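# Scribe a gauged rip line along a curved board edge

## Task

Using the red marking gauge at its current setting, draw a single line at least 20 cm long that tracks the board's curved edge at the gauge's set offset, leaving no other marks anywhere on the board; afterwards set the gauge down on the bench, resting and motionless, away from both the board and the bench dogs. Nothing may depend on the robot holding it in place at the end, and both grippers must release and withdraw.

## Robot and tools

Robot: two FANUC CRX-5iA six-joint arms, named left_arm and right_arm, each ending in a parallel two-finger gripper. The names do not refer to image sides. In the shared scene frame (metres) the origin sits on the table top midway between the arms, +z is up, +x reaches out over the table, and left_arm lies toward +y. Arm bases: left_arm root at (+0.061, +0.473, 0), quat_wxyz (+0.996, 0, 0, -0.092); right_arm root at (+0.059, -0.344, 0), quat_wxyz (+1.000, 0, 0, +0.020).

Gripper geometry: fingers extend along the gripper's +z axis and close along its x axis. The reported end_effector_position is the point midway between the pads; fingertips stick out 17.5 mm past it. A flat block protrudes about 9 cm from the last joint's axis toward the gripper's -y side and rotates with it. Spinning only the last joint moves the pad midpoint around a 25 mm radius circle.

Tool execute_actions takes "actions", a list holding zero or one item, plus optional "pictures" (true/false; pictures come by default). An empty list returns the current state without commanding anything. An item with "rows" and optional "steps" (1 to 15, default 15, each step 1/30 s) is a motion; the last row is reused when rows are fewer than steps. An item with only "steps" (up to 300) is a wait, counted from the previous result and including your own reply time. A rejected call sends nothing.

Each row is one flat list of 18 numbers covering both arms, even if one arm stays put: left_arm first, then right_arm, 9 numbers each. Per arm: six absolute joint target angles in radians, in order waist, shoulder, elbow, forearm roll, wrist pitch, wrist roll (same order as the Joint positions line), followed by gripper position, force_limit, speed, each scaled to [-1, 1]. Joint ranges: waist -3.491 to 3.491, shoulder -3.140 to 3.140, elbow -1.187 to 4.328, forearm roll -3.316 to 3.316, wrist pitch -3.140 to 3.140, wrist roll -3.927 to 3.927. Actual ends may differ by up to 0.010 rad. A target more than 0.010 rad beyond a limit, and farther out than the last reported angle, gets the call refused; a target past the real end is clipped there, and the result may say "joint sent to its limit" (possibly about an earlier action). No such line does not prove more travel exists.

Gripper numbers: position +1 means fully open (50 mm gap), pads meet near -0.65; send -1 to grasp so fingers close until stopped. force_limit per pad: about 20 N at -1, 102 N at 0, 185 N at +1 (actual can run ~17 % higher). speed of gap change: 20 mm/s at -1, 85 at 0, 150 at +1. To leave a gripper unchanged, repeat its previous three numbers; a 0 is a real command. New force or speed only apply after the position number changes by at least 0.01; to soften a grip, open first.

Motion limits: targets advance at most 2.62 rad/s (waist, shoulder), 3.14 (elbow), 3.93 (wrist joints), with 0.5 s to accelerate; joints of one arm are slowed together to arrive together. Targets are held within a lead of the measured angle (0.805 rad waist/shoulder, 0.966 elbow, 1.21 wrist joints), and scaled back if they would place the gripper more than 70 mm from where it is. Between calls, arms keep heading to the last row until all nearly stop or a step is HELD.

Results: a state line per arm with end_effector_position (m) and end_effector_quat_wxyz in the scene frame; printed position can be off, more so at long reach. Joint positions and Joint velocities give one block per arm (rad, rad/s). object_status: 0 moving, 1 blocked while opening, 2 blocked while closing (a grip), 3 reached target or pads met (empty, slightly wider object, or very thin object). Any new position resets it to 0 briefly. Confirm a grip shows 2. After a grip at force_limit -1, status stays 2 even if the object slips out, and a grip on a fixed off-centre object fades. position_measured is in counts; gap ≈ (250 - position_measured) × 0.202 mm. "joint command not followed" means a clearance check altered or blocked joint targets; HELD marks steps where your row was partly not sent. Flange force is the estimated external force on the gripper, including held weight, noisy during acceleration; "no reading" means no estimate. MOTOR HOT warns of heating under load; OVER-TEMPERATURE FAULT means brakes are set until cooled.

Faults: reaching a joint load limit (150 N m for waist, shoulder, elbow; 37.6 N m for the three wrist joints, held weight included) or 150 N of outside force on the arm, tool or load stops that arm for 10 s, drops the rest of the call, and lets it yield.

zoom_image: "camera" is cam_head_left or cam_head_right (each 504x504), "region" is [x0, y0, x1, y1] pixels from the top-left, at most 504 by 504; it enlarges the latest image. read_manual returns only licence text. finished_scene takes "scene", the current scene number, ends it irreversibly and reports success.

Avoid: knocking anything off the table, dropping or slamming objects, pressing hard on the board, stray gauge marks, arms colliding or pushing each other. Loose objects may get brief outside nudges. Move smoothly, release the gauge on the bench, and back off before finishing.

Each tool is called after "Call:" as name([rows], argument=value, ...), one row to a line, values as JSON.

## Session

Call:
execute_actions(actions=[])

Scene clock: 0.00 s of 4800.00 s.
left_arm: end_effector_position=(+0.1490, +0.1065, +0.1432) position_measured=3 object_status=3 end_effector_quat_wxyz=(+0.052, +0.397, +0.879, +0.258) | right_arm: end_effector_position=(+0.4010, -0.6678, +0.3061) position_measured=3 object_status=3 end_effector_quat_wxyz=(-0.118, -0.345, +0.816, +0.448)
Joint positions: left_arm=[-1.124  0.166 -0.071 -0.407 -1.681  2.057] | right_arm=[-0.698  0.755  0.965 -0.485 -2.681  2.696]
Joint velocities: left_arm=[ 0.001 -0.002  0.     0.     0.    -0.001] | right_arm=[-0.001 -0.001 -0.     0.     0.    -0.001]
Flange force (N, the push that the arm receives, along the gripper's own x y z axes): no reading

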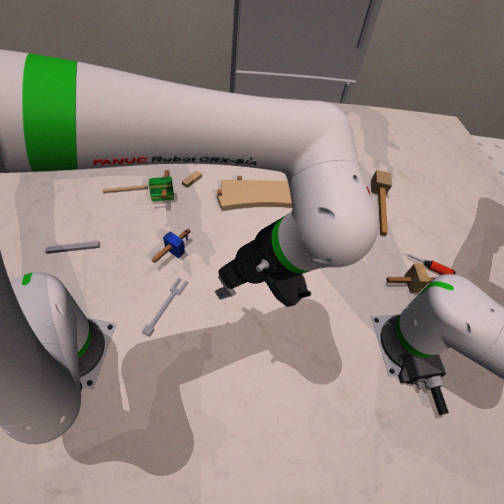

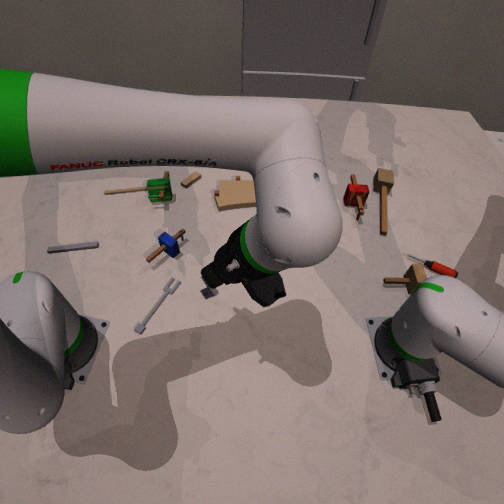

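Call:
execute_actions([
  {"rows":[[1,-0.3,0,0,-1.8,2,1,0,0,-0.3,0.1,0.2,0,-1.67,2.696,1,0,0]]},
], pictures=false)

Call:
execute_actions([
  {"steps":70},
])

Call:
zoom_image(camera="cam_head_left", region=[325,160,405,240])

Call:
zoom_image(camera="cam_head_right", region=[200,160,330,230])

Scene clock: 7.70 s of 4800.00 s.
left_arm: end_effector_position=(+0.2318, +0.1345, +0.2366) position_measured=3 object_status=3 end_effector_quat_wxyz=(+0.008, +0.214, +0.966, +0.147) | right_arm: end_effector_position=(+0.4775, -0.6092, +0.2964) position_measured=3 object_status=3 end_effector_quat_wxyz=(-0.041, -0.385, +0.915, +0.115)
Joint positions: left_arm=[-0.731 -0.027 -0.042 -0.238 -1.73   2.033] | right_arm=[-0.396  0.259  0.386 -0.118 -1.915  2.696]
Joint velocities: left_arm=[ 1.022 -0.385  0.059  0.332 -0.097 -0.047] | right_arm=[ 0.734 -1.208 -1.411  0.889  1.85  -0.001]
Flange force (N, the push that the arm receives, along the gripper's own x y z axes): left_arm=[1.7 -2.1 -0.7] | right_arm=[-9.2 19.0 -5.1]
Steps of this call (steps 1 to 90: nothing new was sent; then 4.20 s passed at rest; steps 91 to 105: all 15 steps of this action). Readings (joint positions | what the end effector reports):
91: left_arm=[-1.123 0.166 -0.071 -0.407 -1.681 2.057] | right_arm=[-0.698 0.755 0.965 -0.485 -2.680 2.696] | left_arm position_measured=3 object_status=3 | right_arm position_measured=3 object_status=3
92: left_arm=[-1.119 0.164 -0.071 -0.404 -1.682 2.057] | right_arm=[-0.696 0.751 0.959 -0.481 -2.673 2.696] | left_arm position_measured=3 object_status=3 | right_arm position_measured=3 object_status=3
94: left_arm=[-1.092 0.148 -0.069 -0.391 -1.686 2.055] | right_arm=[-0.680 0.724 0.929 -0.462 -2.633 2.696] | left_arm position_measured=3 object_status=3 | right_arm position_measured=3 object_status=3
98: left_arm=[-0.973 0.081 -0.058 -0.332 -1.703 2.046] | right_arm=[-0.607 0.605 0.789 -0.373 -2.448 2.696] | left_arm position_measured=3 object_status=3 | right_arm position_measured=3 object_status=3
105: the state above

Scene clock: 10.03 s of 4800.00 s.
left_arm: end_effector_position=(+0.3937, +0.6039, +0.3773) position_measured=3 object_status=3 end_effector_quat_wxyz=(+0.035, -0.583, +0.812, +0.007) | right_arm: end_effector_position=(+0.4982, -0.6063, +0.3079) position_measured=3 object_status=3 end_effector_quat_wxyz=(+0.000, -0.419, +0.908, -0.000)
Joint positions: left_arm=[ 1.  -0.3 -0.   0.  -1.8  2. ] | right_arm=[-0.3    0.1    0.2    0.    -1.67   2.696]
Joint velocities: left_arm=[-0.    -0.001 -0.001  0.     0.     0.   ] | right_arm=[ 0.001 -0.    -0.001 -0.    -0.001  0.   ]
Flange force (N, the push that the arm receives, along the gripper's own x y z axes): left_arm=[1.9 -1.1 2.3] | right_arm=[1.6 -3.6 -3.8]
Steps of this call (steps 1 to 70: the robot went on to your last target). Readings (joint positions | what the end effector reports):
1: left_arm=[-0.696 -0.039 -0.040 -0.227 -1.734 2.032] | right_arm=[-0.373 0.221 0.341 -0.089 -1.856 2.696] | left_arm position_measured=3 object_status=3 | right_arm position_measured=3 object_status=3
2: left_arm=[-0.662 -0.051 -0.038 -0.217 -1.737 2.030] | right_arm=[-0.353 0.187 0.302 -0.065 -1.805 2.696] | left_arm position_measured=3 object_status=3 | right_arm position_measured=3 object_status=3
4: left_arm=[-0.592 -0.074 -0.035 -0.197 -1.743 2.028] | right_arm=[-0.322 0.137 0.243 -0.027 -1.727 2.696] | left_arm position_measured=3 object_status=3 | right_arm position_measured=3 object_status=3
8: left_arm=[-0.453 -0.113 -0.029 -0.163 -1.753 2.023] | right_arm=[-0.300 0.101 0.201 -0.000 -1.671 2.696] | left_arm position_measured=3 object_status=3 | right_arm position_measured=3 object_status=3
70: the state above

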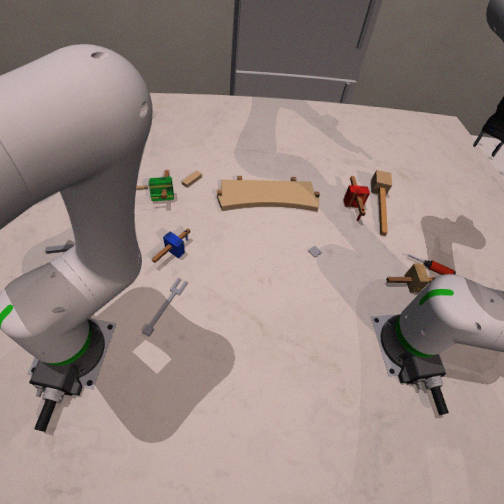

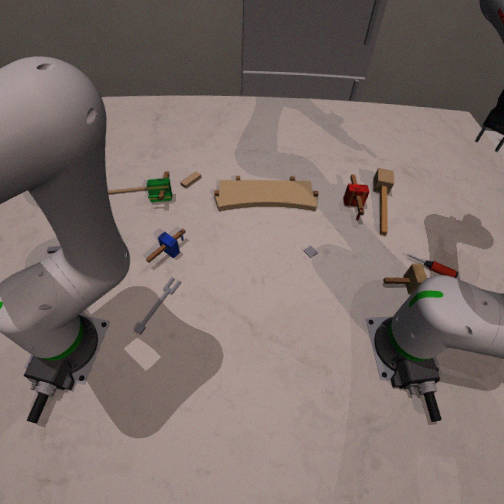

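Region (325, 160, 405, 240) of cam_head_left's 504x504 image, scaled by 6.300, with more detail than that image has.

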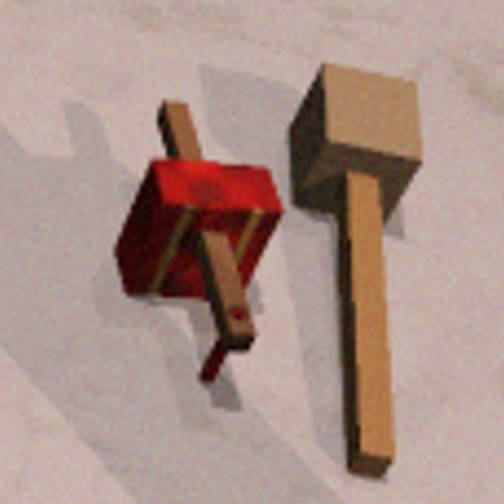

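Region (200, 160, 330, 230) of cam_head_right's 504x504 image, scaled by 3.877, with more detail than that image has; it fills the top 271 rows of this view, and the rest is white.

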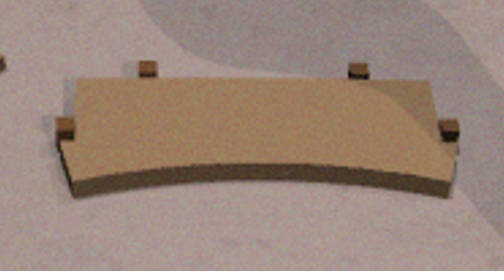

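Call:
execute_actions([
  {"rows":[[0.3,0.3,0.3,-1.5708,1.544,1.5708,1,0,0,0.3973,0.153,-0.2088,0,-1.209,1.1335,1,0,0]]},
], pictures=false)

Call:
execute_actions([
  {"steps":100},
])

Call:
zoom_image(camera="cam_head_left", region=[315,140,405,230])

Scene clock: 65.47 s of 4800.00 s.
left_arm: end_effector_position=(+0.4847, +0.7495, +0.3472) position_measured=3 object_status=3 end_effector_quat_wxyz=(+0.153, -0.429, +0.862, +0.224) | right_arm: end_effector_position=(+0.5518, -0.4935, +0.2325) position_measured=3 object_status=3 end_effector_quat_wxyz=(+0.000, -0.295, +0.955, -0.000)
Joint positions: left_arm=[ 0.796 -0.125  0.088 -0.398 -1.402  1.875] | right_arm=[-0.038  0.12   0.046  0.    -1.497  2.169]
Joint velocities: left_arm=[-0.416  0.356  0.177 -0.956  0.956 -0.254] | right_arm=[ 0.606  0.047 -0.355 -0.     0.398 -1.431]
Flange force (N, the push that the arm receives, along the gripper's own x y z axes): left_arm=[2.8 -2.0 3.5] | right_arm=[-0.5 -7.1 -1.0]
Steps of this call (steps 1 to 15: the robot went on to your last target; steps 16 to 90: nothing new was sent; then 51.93 s passed at rest; steps 91 to 105: all 15 steps of this action). Readings (joint positions | what the end effector reports):
91: left_arm=[1.000 -0.300 0.000 -0.000 -1.800 2.000] | right_arm=[-0.299 0.100 0.200 0.000 -1.670 2.695] | left_arm position_measured=3 object_status=3 | right_arm position_measured=3 object_status=3
92: left_arm=[0.996 -0.297 0.002 -0.007 -1.792 1.997] | right_arm=[-0.296 0.100 0.197 0.000 -1.667 2.688] | left_arm position_measured=3 object_status=3 | right_arm position_measured=3 object_status=3
94: left_arm=[0.973 -0.277 0.012 -0.048 -1.752 1.983] | right_arm=[-0.273 0.102 0.184 0.000 -1.652 2.648] | left_arm position_measured=3 object_status=3 | right_arm position_measured=3 object_status=3
98: left_arm=[0.902 -0.216 0.042 -0.175 -1.625 1.940] | right_arm=[-0.184 0.109 0.132 0.000 -1.594 2.489] | left_arm position_measured=3 object_status=3 | right_arm position_measured=3 object_status=3
105: the state above

Scene clock: 68.80 s of 4800.00 s.
left_arm: end_effector_position=(+0.6551, +0.2122, +0.4217) position_measured=3 object_status=3 end_effector_quat_wxyz=(+0.705, +0.705, +0.050, +0.050) | right_arm: end_effector_position=(+0.5354, -0.2899, +0.1100) position_measured=3 object_status=3 end_effector_quat_wxyz=(-0.000, +0.000, +1.000, +0.000)
Joint positions: left_arm=[ 0.3    0.3    0.3   -1.571  1.544  1.571] | right_arm=[ 0.397  0.153 -0.209 -0.    -1.209  1.134]
Joint velocities: left_arm=[ 0.003  0.    -0.    -0.     0.     0.   ] | right_arm=[ 0.     0.     0.    -0.001 -0.    -0.001]
Flange force (N, the push that the arm receives, along the gripper's own x y z axes): left_arm=[-0.5 0.1 0.7] | right_arm=[-3.8 -1.6 -2.2]
Steps of this call (steps 1 to 100: the robot went on to your last target). Readings (joint positions | what the end effector reports):
1: left_arm=[0.782 -0.113 0.094 -0.430 -1.369 1.866] | right_arm=[-0.017 0.121 0.034 0.000 -1.483 2.120] | left_arm position_measured=3 object_status=3 | right_arm position_measured=3 object_status=3
2: left_arm=[0.768 -0.101 0.099 -0.463 -1.336 1.858] | right_arm=[0.003 0.123 0.022 0.000 -1.469 2.071] | left_arm position_measured=3 object_status=3 | right_arm position_measured=3 object_status=3
4: left_arm=[0.742 -0.079 0.111 -0.526 -1.270 1.841] | right_arm=[0.045 0.126 -0.002 0.000 -1.442 1.973] | left_arm position_measured=3 object_status=3 | right_arm position_measured=3 object_status=3
8: left_arm=[0.692 -0.036 0.132 -0.643 -1.134 1.811] | right_arm=[0.127 0.132 -0.050 0.000 -1.388 1.777] | left_arm position_measured=3 object_status=3 | right_arm position_measured=3 object_status=3
100: the state above

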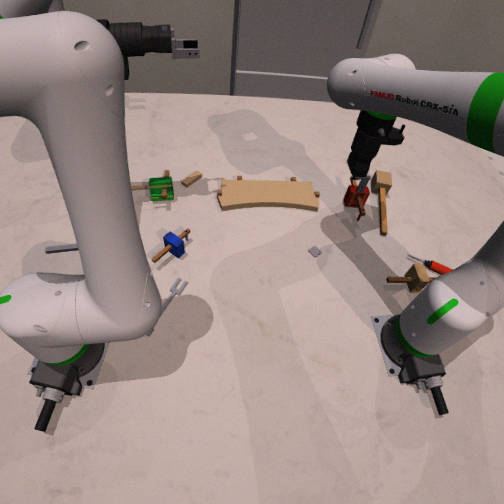

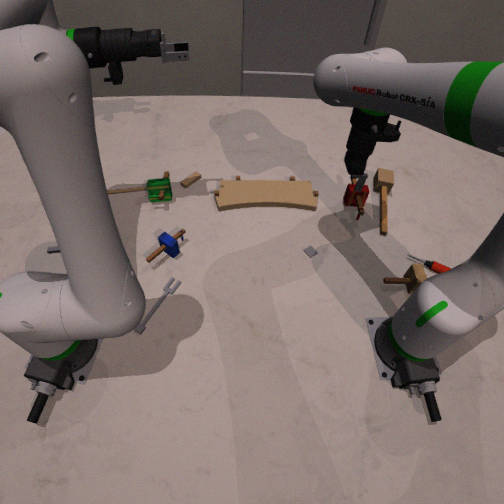

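Region (315, 140, 405, 230) of cam_head_left's 504x504 image, scaled by 5.600, with more detail than that image has.

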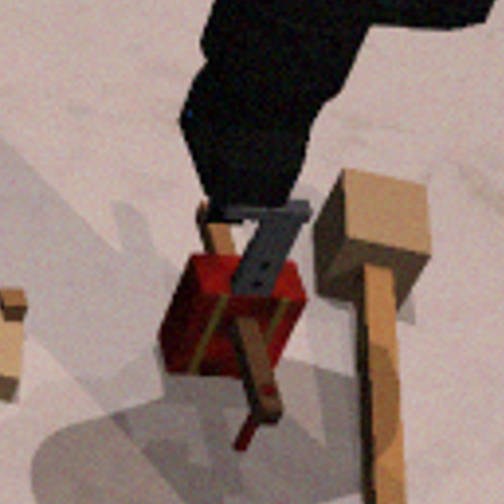

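Call:
execute_actions([
  {"rows":[[0.3,0.3,0.3,-1.5708,1.544,1.5708,1,0,0,0.3554,0.1896,-0.2161,0,-1.1651,1.1754,1,0,0]]},
])

Call:
zoom_image(camera="cam_head_left", region=[315,140,405,230])

Scene clock: 77.50 s of 4800.00 s.
left_arm: end_effector_position=(+0.6551, +0.2122, +0.4217) position_measured=3 object_status=3 end_effector_quat_wxyz=(+0.705, +0.705, +0.050, +0.050) | right_arm: end_effector_position=(+0.5454, -0.3069, +0.0900) position_measured=3 object_status=3 end_effector_quat_wxyz=(+0.000, +0.000, +1.000, +0.000)
Joint positions: left_arm=[ 0.3    0.3    0.3   -1.571  1.544  1.571] | right_arm=[ 0.355  0.19  -0.216 -0.    -1.165  1.175]
Joint velocities: left_arm=[ 0.001  0.    -0.    -0.    -0.    -0.   ] | right_arm=[-0.001 -0.     0.    -0.     0.002  0.002]
Flange force (N, the push that the arm receives, along the gripper's own x y z axes): left_arm=[-3.3 -0.6 -0.1] | right_arm=[-1.2 -2.0 -2.8]
Steps of this call (steps 1 to 15: the robot went on to your last target; steps 16 to 90: nothing new was sent; then 5.20 s passed at rest; steps 91 to 105: all 15 steps of this action). Readings (joint positions | what the end effector reports):
91: left_arm=[0.300 0.300 0.300 -1.571 1.544 1.571] | right_arm=[0.397 0.154 -0.209 -0.000 -1.208 1.134] | left_arm position_measured=3 object_status=3 | right_arm position_measured=3 object_status=3
92: left_arm=[0.300 0.300 0.300 -1.571 1.544 1.571] | right_arm=[0.393 0.158 -0.210 -0.000 -1.203 1.138] | left_arm position_measured=3 object_status=3 | right_arm position_measured=3 object_status=3
94: left_arm=[0.300 0.300 0.300 -1.571 1.544 1.571] | right_arm=[0.372 0.175 -0.213 -0.000 -1.182 1.159] | left_arm position_measured=3 object_status=3 | right_arm position_measured=3 object_status=3
98: left_arm=[0.300 0.300 0.300 -1.571 1.544 1.571] | right_arm=[0.357 0.188 -0.216 -0.000 -1.166 1.174] | left_arm position_measured=3 object_status=3 | right_arm position_measured=3 object_status=3
105: the state above

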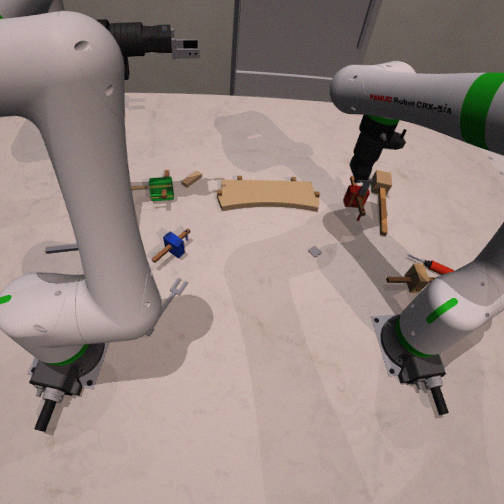

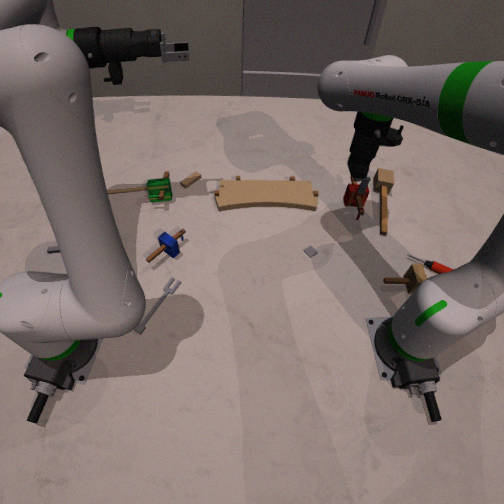

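Region (315, 140, 405, 230) of cam_head_left's 504x504 image, scaled by 5.600, with more detail than that image has.

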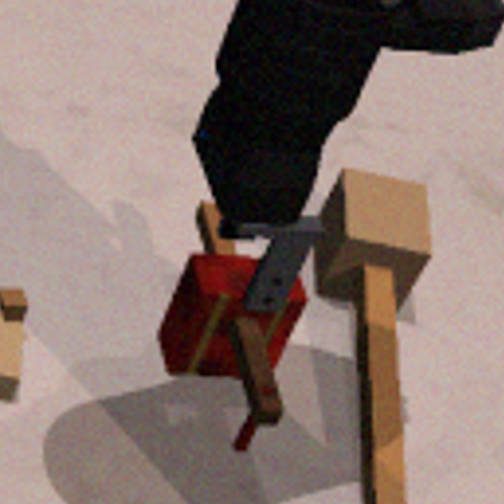

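Call:
execute_actions([
  {"rows":[[0.3,0.3,0.3,-1.5708,1.544,1.5708,1,0,0,0.3554,0.2139,-0.2456,0,-1.1113,1.1754,1,0,0]],"steps":12},
], pictures=false)

Call:
execute_actions([
  {"rows":[[0.3,0.3,0.3,-1.5708,1.544,1.5708,1,0,0,0.3554,0.2139,-0.2456,0,-1.1113,1.1754,-1,-0.3,0]]},
])

Call:
zoom_image(camera="cam_head_left", region=[315,140,405,230])

Scene clock: 97.23 s of 4800.00 s.
left_arm: end_effector_position=(+0.6551, +0.2122, +0.4217) position_measured=3 object_status=3 end_effector_quat_wxyz=(+0.705, +0.705, +0.050, +0.050) | right_arm: end_effector_position=(+0.5465, -0.3068, +0.0697) position_measured=3 object_status=3 end_effector_quat_wxyz=(+0.002, -0.000, +1.000, +0.000)
Joint positions: left_arm=[ 0.3    0.3    0.3   -1.571  1.544  1.571] | right_arm=[ 0.355  0.211 -0.242  0.001 -1.114  1.175]
Joint velocities: left_arm=[-0.  0.  0.  0. -0. -0.] | right_arm=[ 0.     0.    -0.     0.001 -0.002  0.   ]
Flange force (N, the push that the arm receives, along the gripper's own x y z axes): left_arm=[-4.0 -0.4 -0.1] | right_arm=[3.0 -5.2 -32.9]
FORCE FAULT: contact force on the right arm reached its limit, and that arm stopped for 10 seconds. The contact can be on any part of that arm, not only on its tool. That arm's remaining commands of this call were not run. That arm holds still and accepts commands again. Move the arm away from the contact; if what it grips holds it there, let go first. Pushing or pulling that hard again can fault the arm again.
The stop of the right arm began at step 99 of this call (marked STOPPED below). From that step on that arm followed nothing that you had sent. 4 of its steps, steps kept back included, did not run and will not run. Nothing is kept back now, and the robot has no last target.
Steps of this call (steps 1 to 15: the robot went on to your last target; steps 16 to 90: nothing new was sent; then 6.43 s passed at rest; steps 91 to 102: all 12 steps of this action; steps 103 to 399: the stop continued). Readings (joint positions | what the end effector reports):
91: left_arm=[0.300 0.300 0.300 -1.571 1.544 1.571] | right_arm=[0.355 0.190 -0.217 -0.000 -1.164 1.175] | left_arm position_measured=3 object_status=3 | right_arm position_measured=3 object_status=3
92: left_arm=[0.300 0.300 0.300 -1.571 1.544 1.571] | right_arm=[0.355 0.193 -0.220 -0.000 -1.157 1.175] | left_arm position_measured=3 object_status=3 | right_arm position_measured=3 object_status=3
94: left_arm=[0.300 0.300 0.300 -1.571 1.544 1.571] | right_arm=[0.355 0.206 -0.236 -0.000 -1.130 1.175] | left_arm position_measured=3 object_status=3 | right_arm position_measured=3 object_status=3
98: left_arm=[0.300 0.300 0.300 -1.571 1.544 1.571] | right_arm=[0.355 0.212 -0.244 0.001 -1.114 1.175] | left_arm position_measured=3 object_status=3 | right_arm position_measured=3 object_status=3
99: left_arm=[0.300 0.300 0.300 -1.571 1.544 1.571] | right_arm=[0.355 0.211 -0.243 0.001 -1.114 1.175] | left_arm position_measured=3 object_status=3 | right_arm position_measured=3 object_status=3 STOPPED (the right arm)
399: the state above

Scene clock: 97.27 s of 4800.00 s.
left_arm: end_effector_position=(+0.6551, +0.2122, +0.4217) position_measured=3 object_status=3 end_effector_quat_wxyz=(+0.705, +0.705, +0.050, +0.050) | right_arm: end_effector_position=(+0.5465, -0.3068, +0.0697) position_measured=3 object_status=3 end_effector_quat_wxyz=(+0.002, -0.000, +1.000, +0.000)
Joint positions: left_arm=[ 0.3    0.3    0.3   -1.571  1.544  1.571] | right_arm=[ 0.355  0.211 -0.242  0.001 -1.114  1.175]
Joint velocities: left_arm=[-0.001 -0.001 -0.    -0.001 -0.    -0.001] | right_arm=[ 0.     0.    -0.     0.    -0.002  0.001]
Flange force (N, the push that the arm receives, along the gripper's own x y z axes): left_arm=[-2.8 -0.3 0.4] | right_arm=[3.9 -4.8 -32.4]
A stop began in an earlier call of the same reply, so what this call sent did not run. Send another action.
Steps of this call (step 1: nothing new was sent). Readings (joint positions | what the end effector reports):
1: the state above

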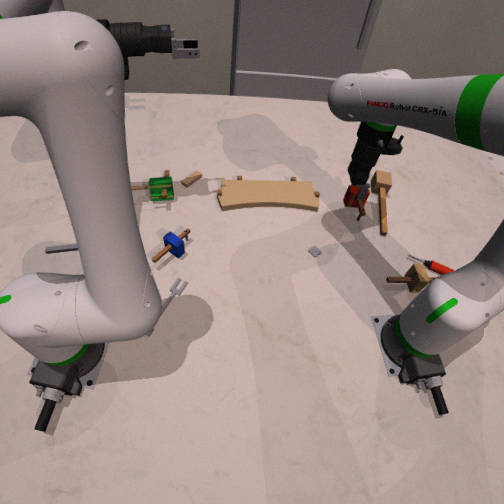

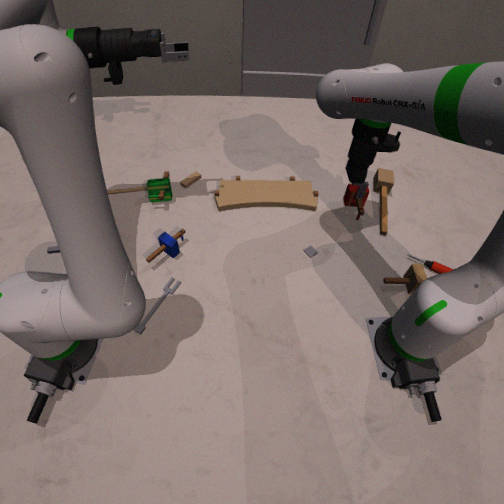

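Region (315, 140, 405, 230) of cam_head_left's 504x504 image, scaled by 5.600, with more detail than that image has.

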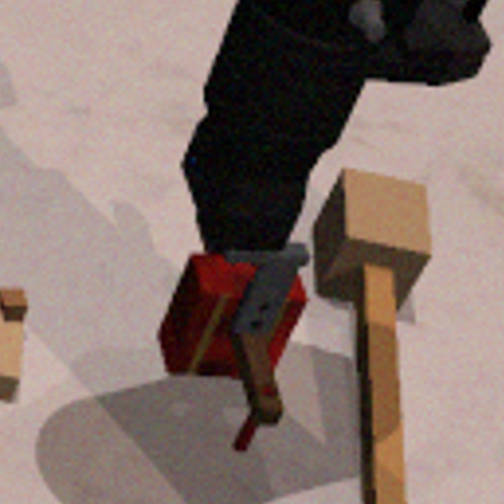

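Call:
execute_actions([
  {"rows":[[0.3,0.3,0.3,-1.5708,1.544,1.5708,1,0,0,0.3554,0.2086,-0.2392,0,-1.123,1.1754,1,0,0]],"steps":8},
], pictures=false)

Call:
execute_actions([
  {"rows":[[0.3,0.3,0.3,-1.5708,1.544,1.5708,1,0,0,0.3554,0.2086,-0.2392,0,-1.123,1.1754,-1,0,0]]},
], pictures=false)

Call:
execute_actions([
  {"rows":[[0.3,0.3,0.3,-1.5708,1.544,1.5708,1,0,0,0.3554,0.12,-0.04,0,-1.41,1.1754,-1,0,0]]},
])

Call:
execute_actions([
  {"rows":[[0.157,0.3,0.3,-1.5708,1.544,1.5708,1,0,0,0.08,0.3,0.3,-1.5708,-1.4508,1.5708,-1,0,0]]},
], pictures=false)

Call:
execute_actions([
  {"steps":45},
])

Call:
zoom_image(camera="cam_head_left", region=[170,10,310,130])

Call:
zoom_image(camera="cam_head_right", region=[160,10,300,130])

Scene clock: 114.73 s of 4800.00 s.
left_arm: end_effector_position=(+0.6551, +0.2122, +0.4217) position_measured=3 object_status=3 end_effector_quat_wxyz=(+0.705, +0.705, +0.050, +0.050) | right_arm: end_effector_position=(+0.5455, -0.3069, +0.0718) position_measured=3 object_status=3 end_effector_quat_wxyz=(+0.000, +0.000, +1.000, -0.000)
Joint positions: left_arm=[ 0.3    0.3    0.3   -1.571  1.544  1.571] | right_arm=[ 0.355  0.209 -0.239  0.    -1.123  1.175]
Joint velocities: left_arm=[ 0.    -0.     0.001  0.    -0.     0.   ] | right_arm=[-0.001 -0.002  0.001 -0.001 -0.005  0.002]
Flange force (N, the push that the arm receives, along the gripper's own x y z axes): left_arm=[-3.3 -0.3 -0.8] | right_arm=[-2.9 -1.9 -0.9]
Steps of this call (steps 1 to 90: nothing new was sent; then 14.20 s passed at rest; steps 91 to 98: all 8 steps of this action). Readings (joint positions | what the end effector reports):
91: left_arm=[0.300 0.300 0.300 -1.571 1.544 1.571] | right_arm=[0.355 0.211 -0.242 0.001 -1.115 1.175] | left_arm position_measured=3 object_status=3 | right_arm position_measured=3 object_status=3
92: left_arm=[0.300 0.300 0.300 -1.571 1.544 1.571] | right_arm=[0.355 0.210 -0.241 0.001 -1.117 1.175] | left_arm position_measured=3 object_status=3 | right_arm position_measured=3 object_status=3
94: left_arm=[0.300 0.300 0.300 -1.571 1.544 1.571] | right_arm=[0.355 0.209 -0.240 0.001 -1.121 1.175] | left_arm position_measured=3 object_status=3 | right_arm position_measured=3 object_status=3
98: the state above

Scene clock: 115.23 s of 4800.00 s.
left_arm: end_effector_position=(+0.6551, +0.2122, +0.4217) position_measured=3 object_status=3 end_effector_quat_wxyz=(+0.705, +0.705, +0.050, +0.050) | right_arm: end_effector_position=(+0.5455, -0.3069, +0.0719) position_measured=88 object_status=2 end_effector_quat_wxyz=(-0.000, +0.000, +1.000, +0.000)
Joint positions: left_arm=[ 0.3    0.3    0.3   -1.571  1.544  1.571] | right_arm=[ 0.355  0.209 -0.239 -0.    -1.123  1.175]
Joint velocities: left_arm=[ 0.001  0.001  0.001  0.001 -0.     0.   ] | right_arm=[-0.001 -0.     0.001 -0.     0.     0.001]
Flange force (N, the push that the arm receives, along the gripper's own x y z axes): left_arm=[-1.2 -0.5 0.1] | right_arm=[-3.6 -1.6 -1.6]
Steps of this call (steps 1 to 15: all 15 steps of this action). Readings (joint positions | what the end effector reports):
1: left_arm=[0.300 0.300 0.300 -1.571 1.544 1.571] | right_arm=[0.355 0.209 -0.239 0.000 -1.123 1.175] | left_arm position_measured=3 object_status=3 | right_arm position_measured=14 object_status=0
2: left_arm=[0.300 0.300 0.300 -1.571 1.544 1.571] | right_arm=[0.355 0.209 -0.239 0.000 -1.123 1.175] | left_arm position_measured=3 object_status=3 | right_arm position_measured=28 object_status=0
4: left_arm=[0.300 0.300 0.300 -1.571 1.544 1.571] | right_arm=[0.355 0.209 -0.239 0.000 -1.123 1.175] | left_arm position_measured=3 object_status=3 | right_arm position_measured=56 object_status=0
8: left_arm=[0.300 0.300 0.300 -1.571 1.544 1.571] | right_arm=[0.355 0.209 -0.239 -0.000 -1.123 1.175] | left_arm position_measured=3 object_status=3 | right_arm position_measured=88 object_status=0
15: the state above

Scene clock: 115.73 s of 4800.00 s.
left_arm: end_effector_position=(+0.6551, +0.2122, +0.4217) position_measured=3 object_status=3 end_effector_quat_wxyz=(+0.705, +0.705, +0.050, +0.050) | right_arm: end_effector_position=(+0.5467, -0.3063, +0.1946) position_measured=88 object_status=2 end_effector_quat_wxyz=(+0.000, +0.000, +1.000, +0.000)
Joint positions: left_arm=[ 0.3    0.3    0.3   -1.571  1.544  1.571] | right_arm=[ 0.355  0.121 -0.041 -0.    -1.408  1.175]
Joint velocities: left_arm=[ 0.002 -0.001 -0.    -0.     0.     0.001] | right_arm=[-0.    -0.005  0.018  0.    -0.028 -0.001]
Flange force (N, the push that the arm receives, along the gripper's own x y z axes): left_arm=[-4.4 -0.7 0.7] | right_arm=[-2.0 -0.9 -3.9]
Steps of this call (steps 1 to 15: all 15 steps of this action). Readings (joint positions | what the end effector reports):
1: left_arm=[0.300 0.300 0.300 -1.571 1.544 1.571] | right_arm=[0.355 0.208 -0.239 -0.000 -1.124 1.175] | left_arm position_measured=3 object_status=3 | right_arm position_measured=88 object_status=2
2: left_arm=[0.300 0.300 0.300 -1.571 1.544 1.571] | right_arm=[0.355 0.206 -0.234 -0.000 -1.131 1.175] | left_arm position_measured=3 object_status=3 | right_arm position_measured=88 object_status=2
4: left_arm=[0.300 0.300 0.300 -1.571 1.544 1.571] | right_arm=[0.355 0.194 -0.206 -0.000 -1.171 1.175] | left_arm position_measured=3 object_status=3 | right_arm position_measured=88 object_status=2
8: left_arm=[0.300 0.300 0.300 -1.571 1.544 1.571] | right_arm=[0.355 0.153 -0.115 -0.000 -1.302 1.175] | left_arm position_measured=3 object_status=3 | right_arm position_measured=88 object_status=2
15: the state above

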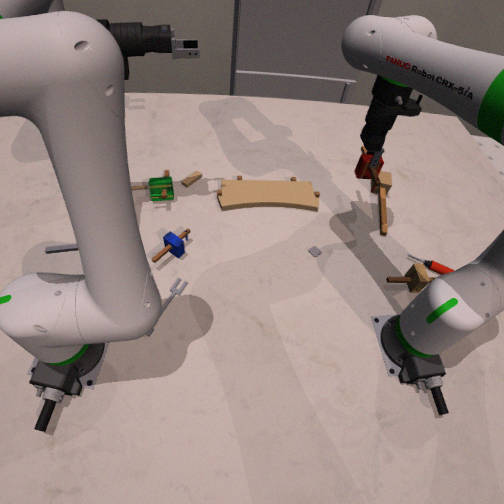

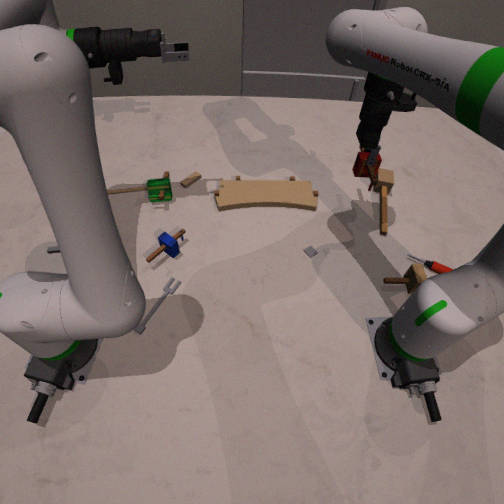

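Scene clock: 116.23 s of 4800.00 s.
left_arm: end_effector_position=(+0.6120, +0.1305, +0.4216) position_measured=3 object_status=3 end_effector_quat_wxyz=(+0.707, +0.707, +0.000, +0.000) | right_arm: end_effector_position=(+0.5395, -0.1697, +0.1833) position_measured=88 object_status=2 end_effector_quat_wxyz=(-0.047, +0.010, +0.966, +0.253)
Joint positions: left_arm=[ 0.157  0.3    0.3   -1.571  1.544  1.571] | right_arm=[ 0.251  0.189  0.088 -0.523 -1.426  1.325]
Joint velocities: left_arm=[-0.006 -0.     0.     0.002 -0.    -0.   ] | right_arm=[-0.201  0.131  0.248 -1.218 -0.028  0.287]
Flange force (N, the push that the arm receives, along the gripper's own x y z axes): left_arm=[-2.9 0.0 1.8] | right_arm=[0.1 -5.3 0.1]
Steps of this call (steps 1 to 15: all 15 steps of this action). Readings (joint positions | what the end effector reports):
1: left_arm=[0.299 0.300 0.300 -1.571 1.544 1.571] | right_arm=[0.355 0.121 -0.041 -0.000 -1.409 1.175] | left_arm position_measured=3 object_status=3 | right_arm position_measured=88 object_status=2
2: left_arm=[0.295 0.300 0.300 -1.571 1.544 1.571] | right_arm=[0.353 0.122 -0.038 -0.007 -1.410 1.178] | left_arm position_measured=3 object_status=3 | right_arm position_measured=88 object_status=2
4: left_arm=[0.268 0.300 0.300 -1.571 1.544 1.571] | right_arm=[0.344 0.128 -0.026 -0.048 -1.412 1.193] | left_arm position_measured=3 object_status=3 | right_arm position_measured=88 object_status=2
8: left_arm=[0.186 0.300 0.300 -1.571 1.544 1.571] | right_arm=[0.305 0.153 0.021 -0.219 -1.418 1.247] | left_arm position_measured=3 object_status=3 | right_arm position_measured=88 object_status=2
15: the state above

Scene clock: 117.73 s of 4800.00 s.
left_arm: end_effector_position=(+0.6118, +0.1302, +0.4217) position_measured=3 object_status=3 end_effector_quat_wxyz=(+0.707, +0.707, -0.000, -0.000) | right_arm: end_effector_position=(+0.6067, +0.0501, +0.4217) position_measured=88 object_status=2 end_effector_quat_wxyz=(+0.000, +0.000, +0.707, +0.707)
Joint positions: left_arm=[ 0.157  0.3    0.3   -1.571  1.544  1.571] | right_arm=[ 0.08   0.3    0.3   -1.571 -1.451  1.571]
Joint velocities: left_arm=[-0.    -0.001 -0.     0.     0.     0.   ] | right_arm=[-0.    -0.001  0.     0.    -0.001 -0.   ]
Flange force (N, the push that the arm receives, along the gripper's own x y z axes): left_arm=[-4.6 -0.7 0.1] | right_arm=[-2.7 1.3 -1.1]
Steps of this call (steps 1 to 45: the robot went on to your last target). Readings (joint positions | what the end effector reports):
1: left_arm=[0.157 0.300 0.300 -1.571 1.544 1.571] | right_arm=[0.244 0.193 0.096 -0.565 -1.427 1.335] | left_arm position_measured=3 object_status=3 | right_arm position_measured=88 object_status=2
2: left_arm=[0.157 0.300 0.300 -1.571 1.544 1.571] | right_arm=[0.238 0.197 0.105 -0.606 -1.428 1.345] | left_arm position_measured=3 object_status=3 | right_arm position_measured=88 object_status=2
4: left_arm=[0.157 0.300 0.300 -1.571 1.544 1.571] | right_arm=[0.224 0.206 0.121 -0.687 -1.430 1.364] | left_arm position_measured=3 object_status=3 | right_arm position_measured=88 object_status=2
8: left_arm=[0.157 0.300 0.300 -1.571 1.544 1.571] | right_arm=[0.198 0.223 0.154 -0.847 -1.433 1.401] | left_arm position_measured=3 object_status=3 | right_arm position_measured=88 object_status=2
45: the state above
All arms were judged still, so your last target was given up. Only a new action makes them travel on or press farther. Fingers that are still opening or closing keep moving.

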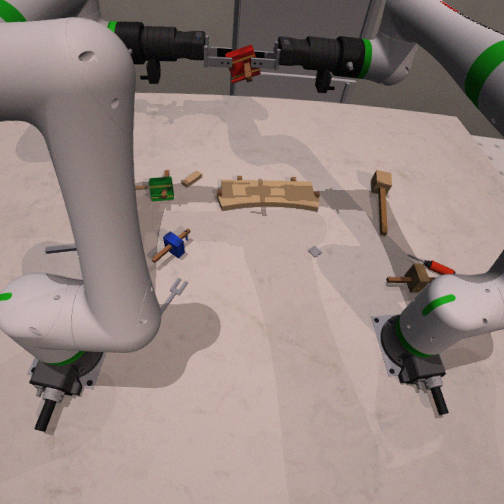

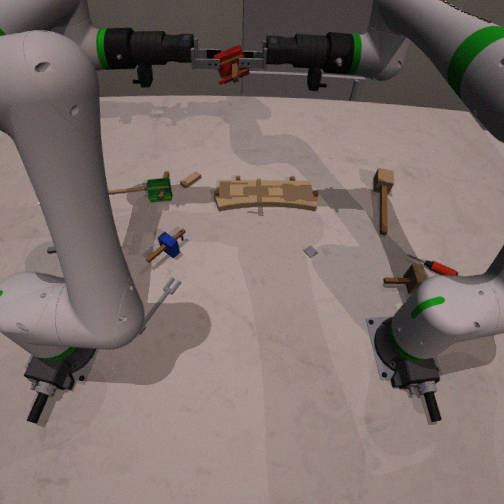

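Region (170, 10, 310, 130) of cam_head_left's 504x504 image, scaled by 3.600, with more detail than that image has; it fills the top 432 rows of this view, and the rest is white.

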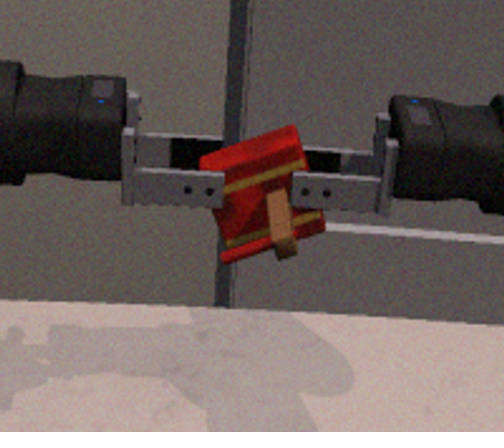

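Region (160, 10, 300, 130) of cam_head_right's 504x504 image, scaled by 3.600, with more detail than that image has; it fills the top 432 rows of this view, and the rest is white.

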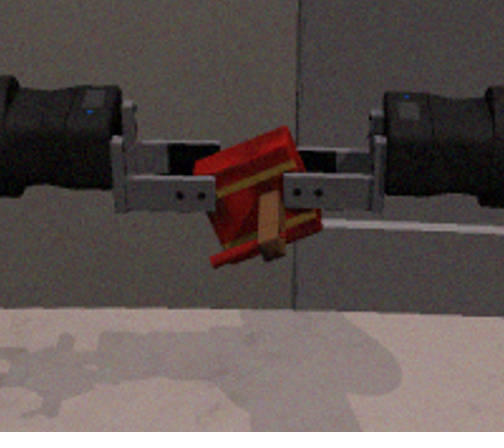

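Call:
execute_actions([
  {"rows":[[0.124,0.29,0.29,-1.5708,1.5108,1.5708,1,0,0,0.08,0.3,0.3,-1.5708,-1.4508,1.5708,-1,0,0]]},
], pictures=false)

Call:
execute_actions([
  {"rows":[[0.124,0.29,0.29,-1.5708,1.5108,1.5708,-1,-0.5,-0.5,0.08,0.3,0.3,-1.5708,-1.4508,1.5708,-1,0,0]]},
])

Call:
zoom_image(camera="cam_head_left", region=[190,20,290,100])

Scene clock: 134.10 s of 4800.00 s.
left_arm: end_effector_position=(+0.6072, +0.1123, +0.4229) position_measured=3 object_status=3 end_effector_quat_wxyz=(+0.707, +0.707, -0.000, -0.000) | right_arm: end_effector_position=(+0.6067, +0.0501, +0.4217) position_measured=88 object_status=2 end_effector_quat_wxyz=(+0.000, +0.000, +0.707, +0.707)
Joint positions: left_arm=[ 0.124  0.29   0.29  -1.571  1.511  1.571] | right_arm=[ 0.08   0.3    0.3   -1.571 -1.451  1.571]
Joint velocities: left_arm=[-0.001  0.001 -0.    -0.    -0.     0.002] | right_arm=[-0.     0.     0.001 -0.    -0.     0.001]
Flange force (N, the push that the arm receives, along the gripper's own x y z axes): left_arm=[-5.8 -0.9 0.8] | right_arm=[-2.7 1.0 -0.5]
Steps of this call (steps 1 to 90: nothing new was sent; then 12.87 s passed at rest; steps 91 to 105: all 15 steps of this action). Readings (joint positions | what the end effector reports):
91: left_arm=[0.157 0.300 0.300 -1.571 1.544 1.571] | right_arm=[0.080 0.300 0.300 -1.571 -1.451 1.571] | left_arm position_measured=3 object_status=3 | right_arm position_measured=88 object_status=2
92: left_arm=[0.152 0.299 0.299 -1.571 1.539 1.571] | right_arm=[0.080 0.300 0.300 -1.571 -1.451 1.571] | left_arm position_measured=3 object_status=3 | right_arm position_measured=88 object_status=2
94: left_arm=[0.135 0.294 0.294 -1.571 1.522 1.571] | right_arm=[0.080 0.300 0.300 -1.571 -1.451 1.571] | left_arm position_measured=3 object_status=3 | right_arm position_measured=88 object_status=2
98: left_arm=[0.125 0.290 0.290 -1.571 1.512 1.571] | right_arm=[0.080 0.300 0.300 -1.571 -1.451 1.571] | left_arm position_measured=3 object_status=3 | right_arm position_measured=88 object_status=2
105: the state above

Scene clock: 134.60 s of 4800.00 s.
left_arm: end_effector_position=(+0.6072, +0.1123, +0.4229) position_measured=85 object_status=0 end_effector_quat_wxyz=(+0.707, +0.707, -0.000, -0.000) | right_arm: end_effector_position=(+0.6067, +0.0501, +0.4217) position_measured=88 object_status=2 end_effector_quat_wxyz=(+0.000, +0.000, +0.707, +0.707)
Joint positions: left_arm=[ 0.124  0.29   0.29  -1.571  1.511  1.571] | right_arm=[ 0.08   0.3    0.3   -1.571 -1.451  1.571]
Joint velocities: left_arm=[ 0.     0.    -0.    -0.     0.     0.001] | right_arm=[-0.    -0.    -0.     0.001 -0.001 -0.   ]
Flange force (N, the push that the arm receives, along the gripper's own x y z axes): left_arm=[-1.8 -0.7 0.7] | right_arm=[-0.8 0.9 -0.6]
Steps of this call (steps 1 to 15: all 15 steps of this action). Readings (joint positions | what the end effector reports):
1: left_arm=[0.124 0.290 0.290 -1.571 1.511 1.571] | right_arm=[0.080 0.300 0.300 -1.571 -1.451 1.571] | left_arm position_measured=10 object_status=0 | right_arm position_measured=88 object_status=2
2: left_arm=[0.124 0.290 0.290 -1.571 1.511 1.571] | right_arm=[0.080 0.300 0.300 -1.571 -1.451 1.571] | left_arm position_measured=18 object_status=0 | right_arm position_measured=88 object_status=2
4: left_arm=[0.124 0.290 0.290 -1.571 1.511 1.571] | right_arm=[0.080 0.300 0.300 -1.571 -1.451 1.571] | left_arm position_measured=36 object_status=0 | right_arm position_measured=88 object_status=2
8: left_arm=[0.124 0.290 0.290 -1.571 1.511 1.571] | right_arm=[0.080 0.300 0.300 -1.571 -1.451 1.571] | left_arm position_measured=70 object_status=0 | right_arm position_measured=88 object_status=2
15: the state above

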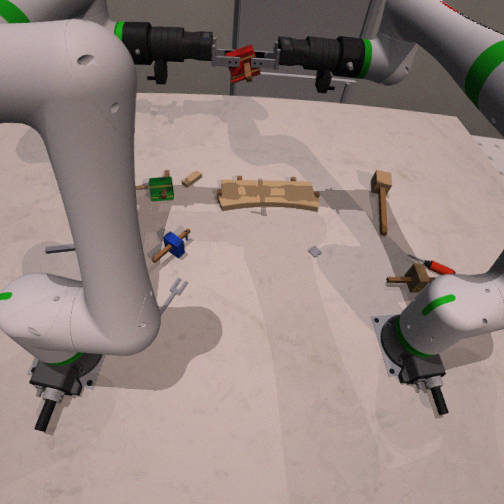

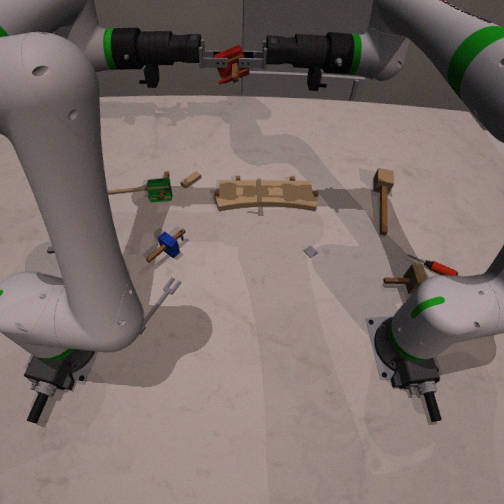

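Region (190, 20, 290, 100) of cam_head_left's 504x504 image, scaled by 5.040, with more detail than that image has; it fills the top 403 rows of this view, and the rest is white.

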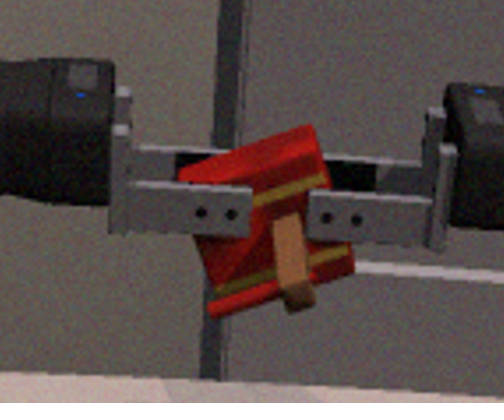

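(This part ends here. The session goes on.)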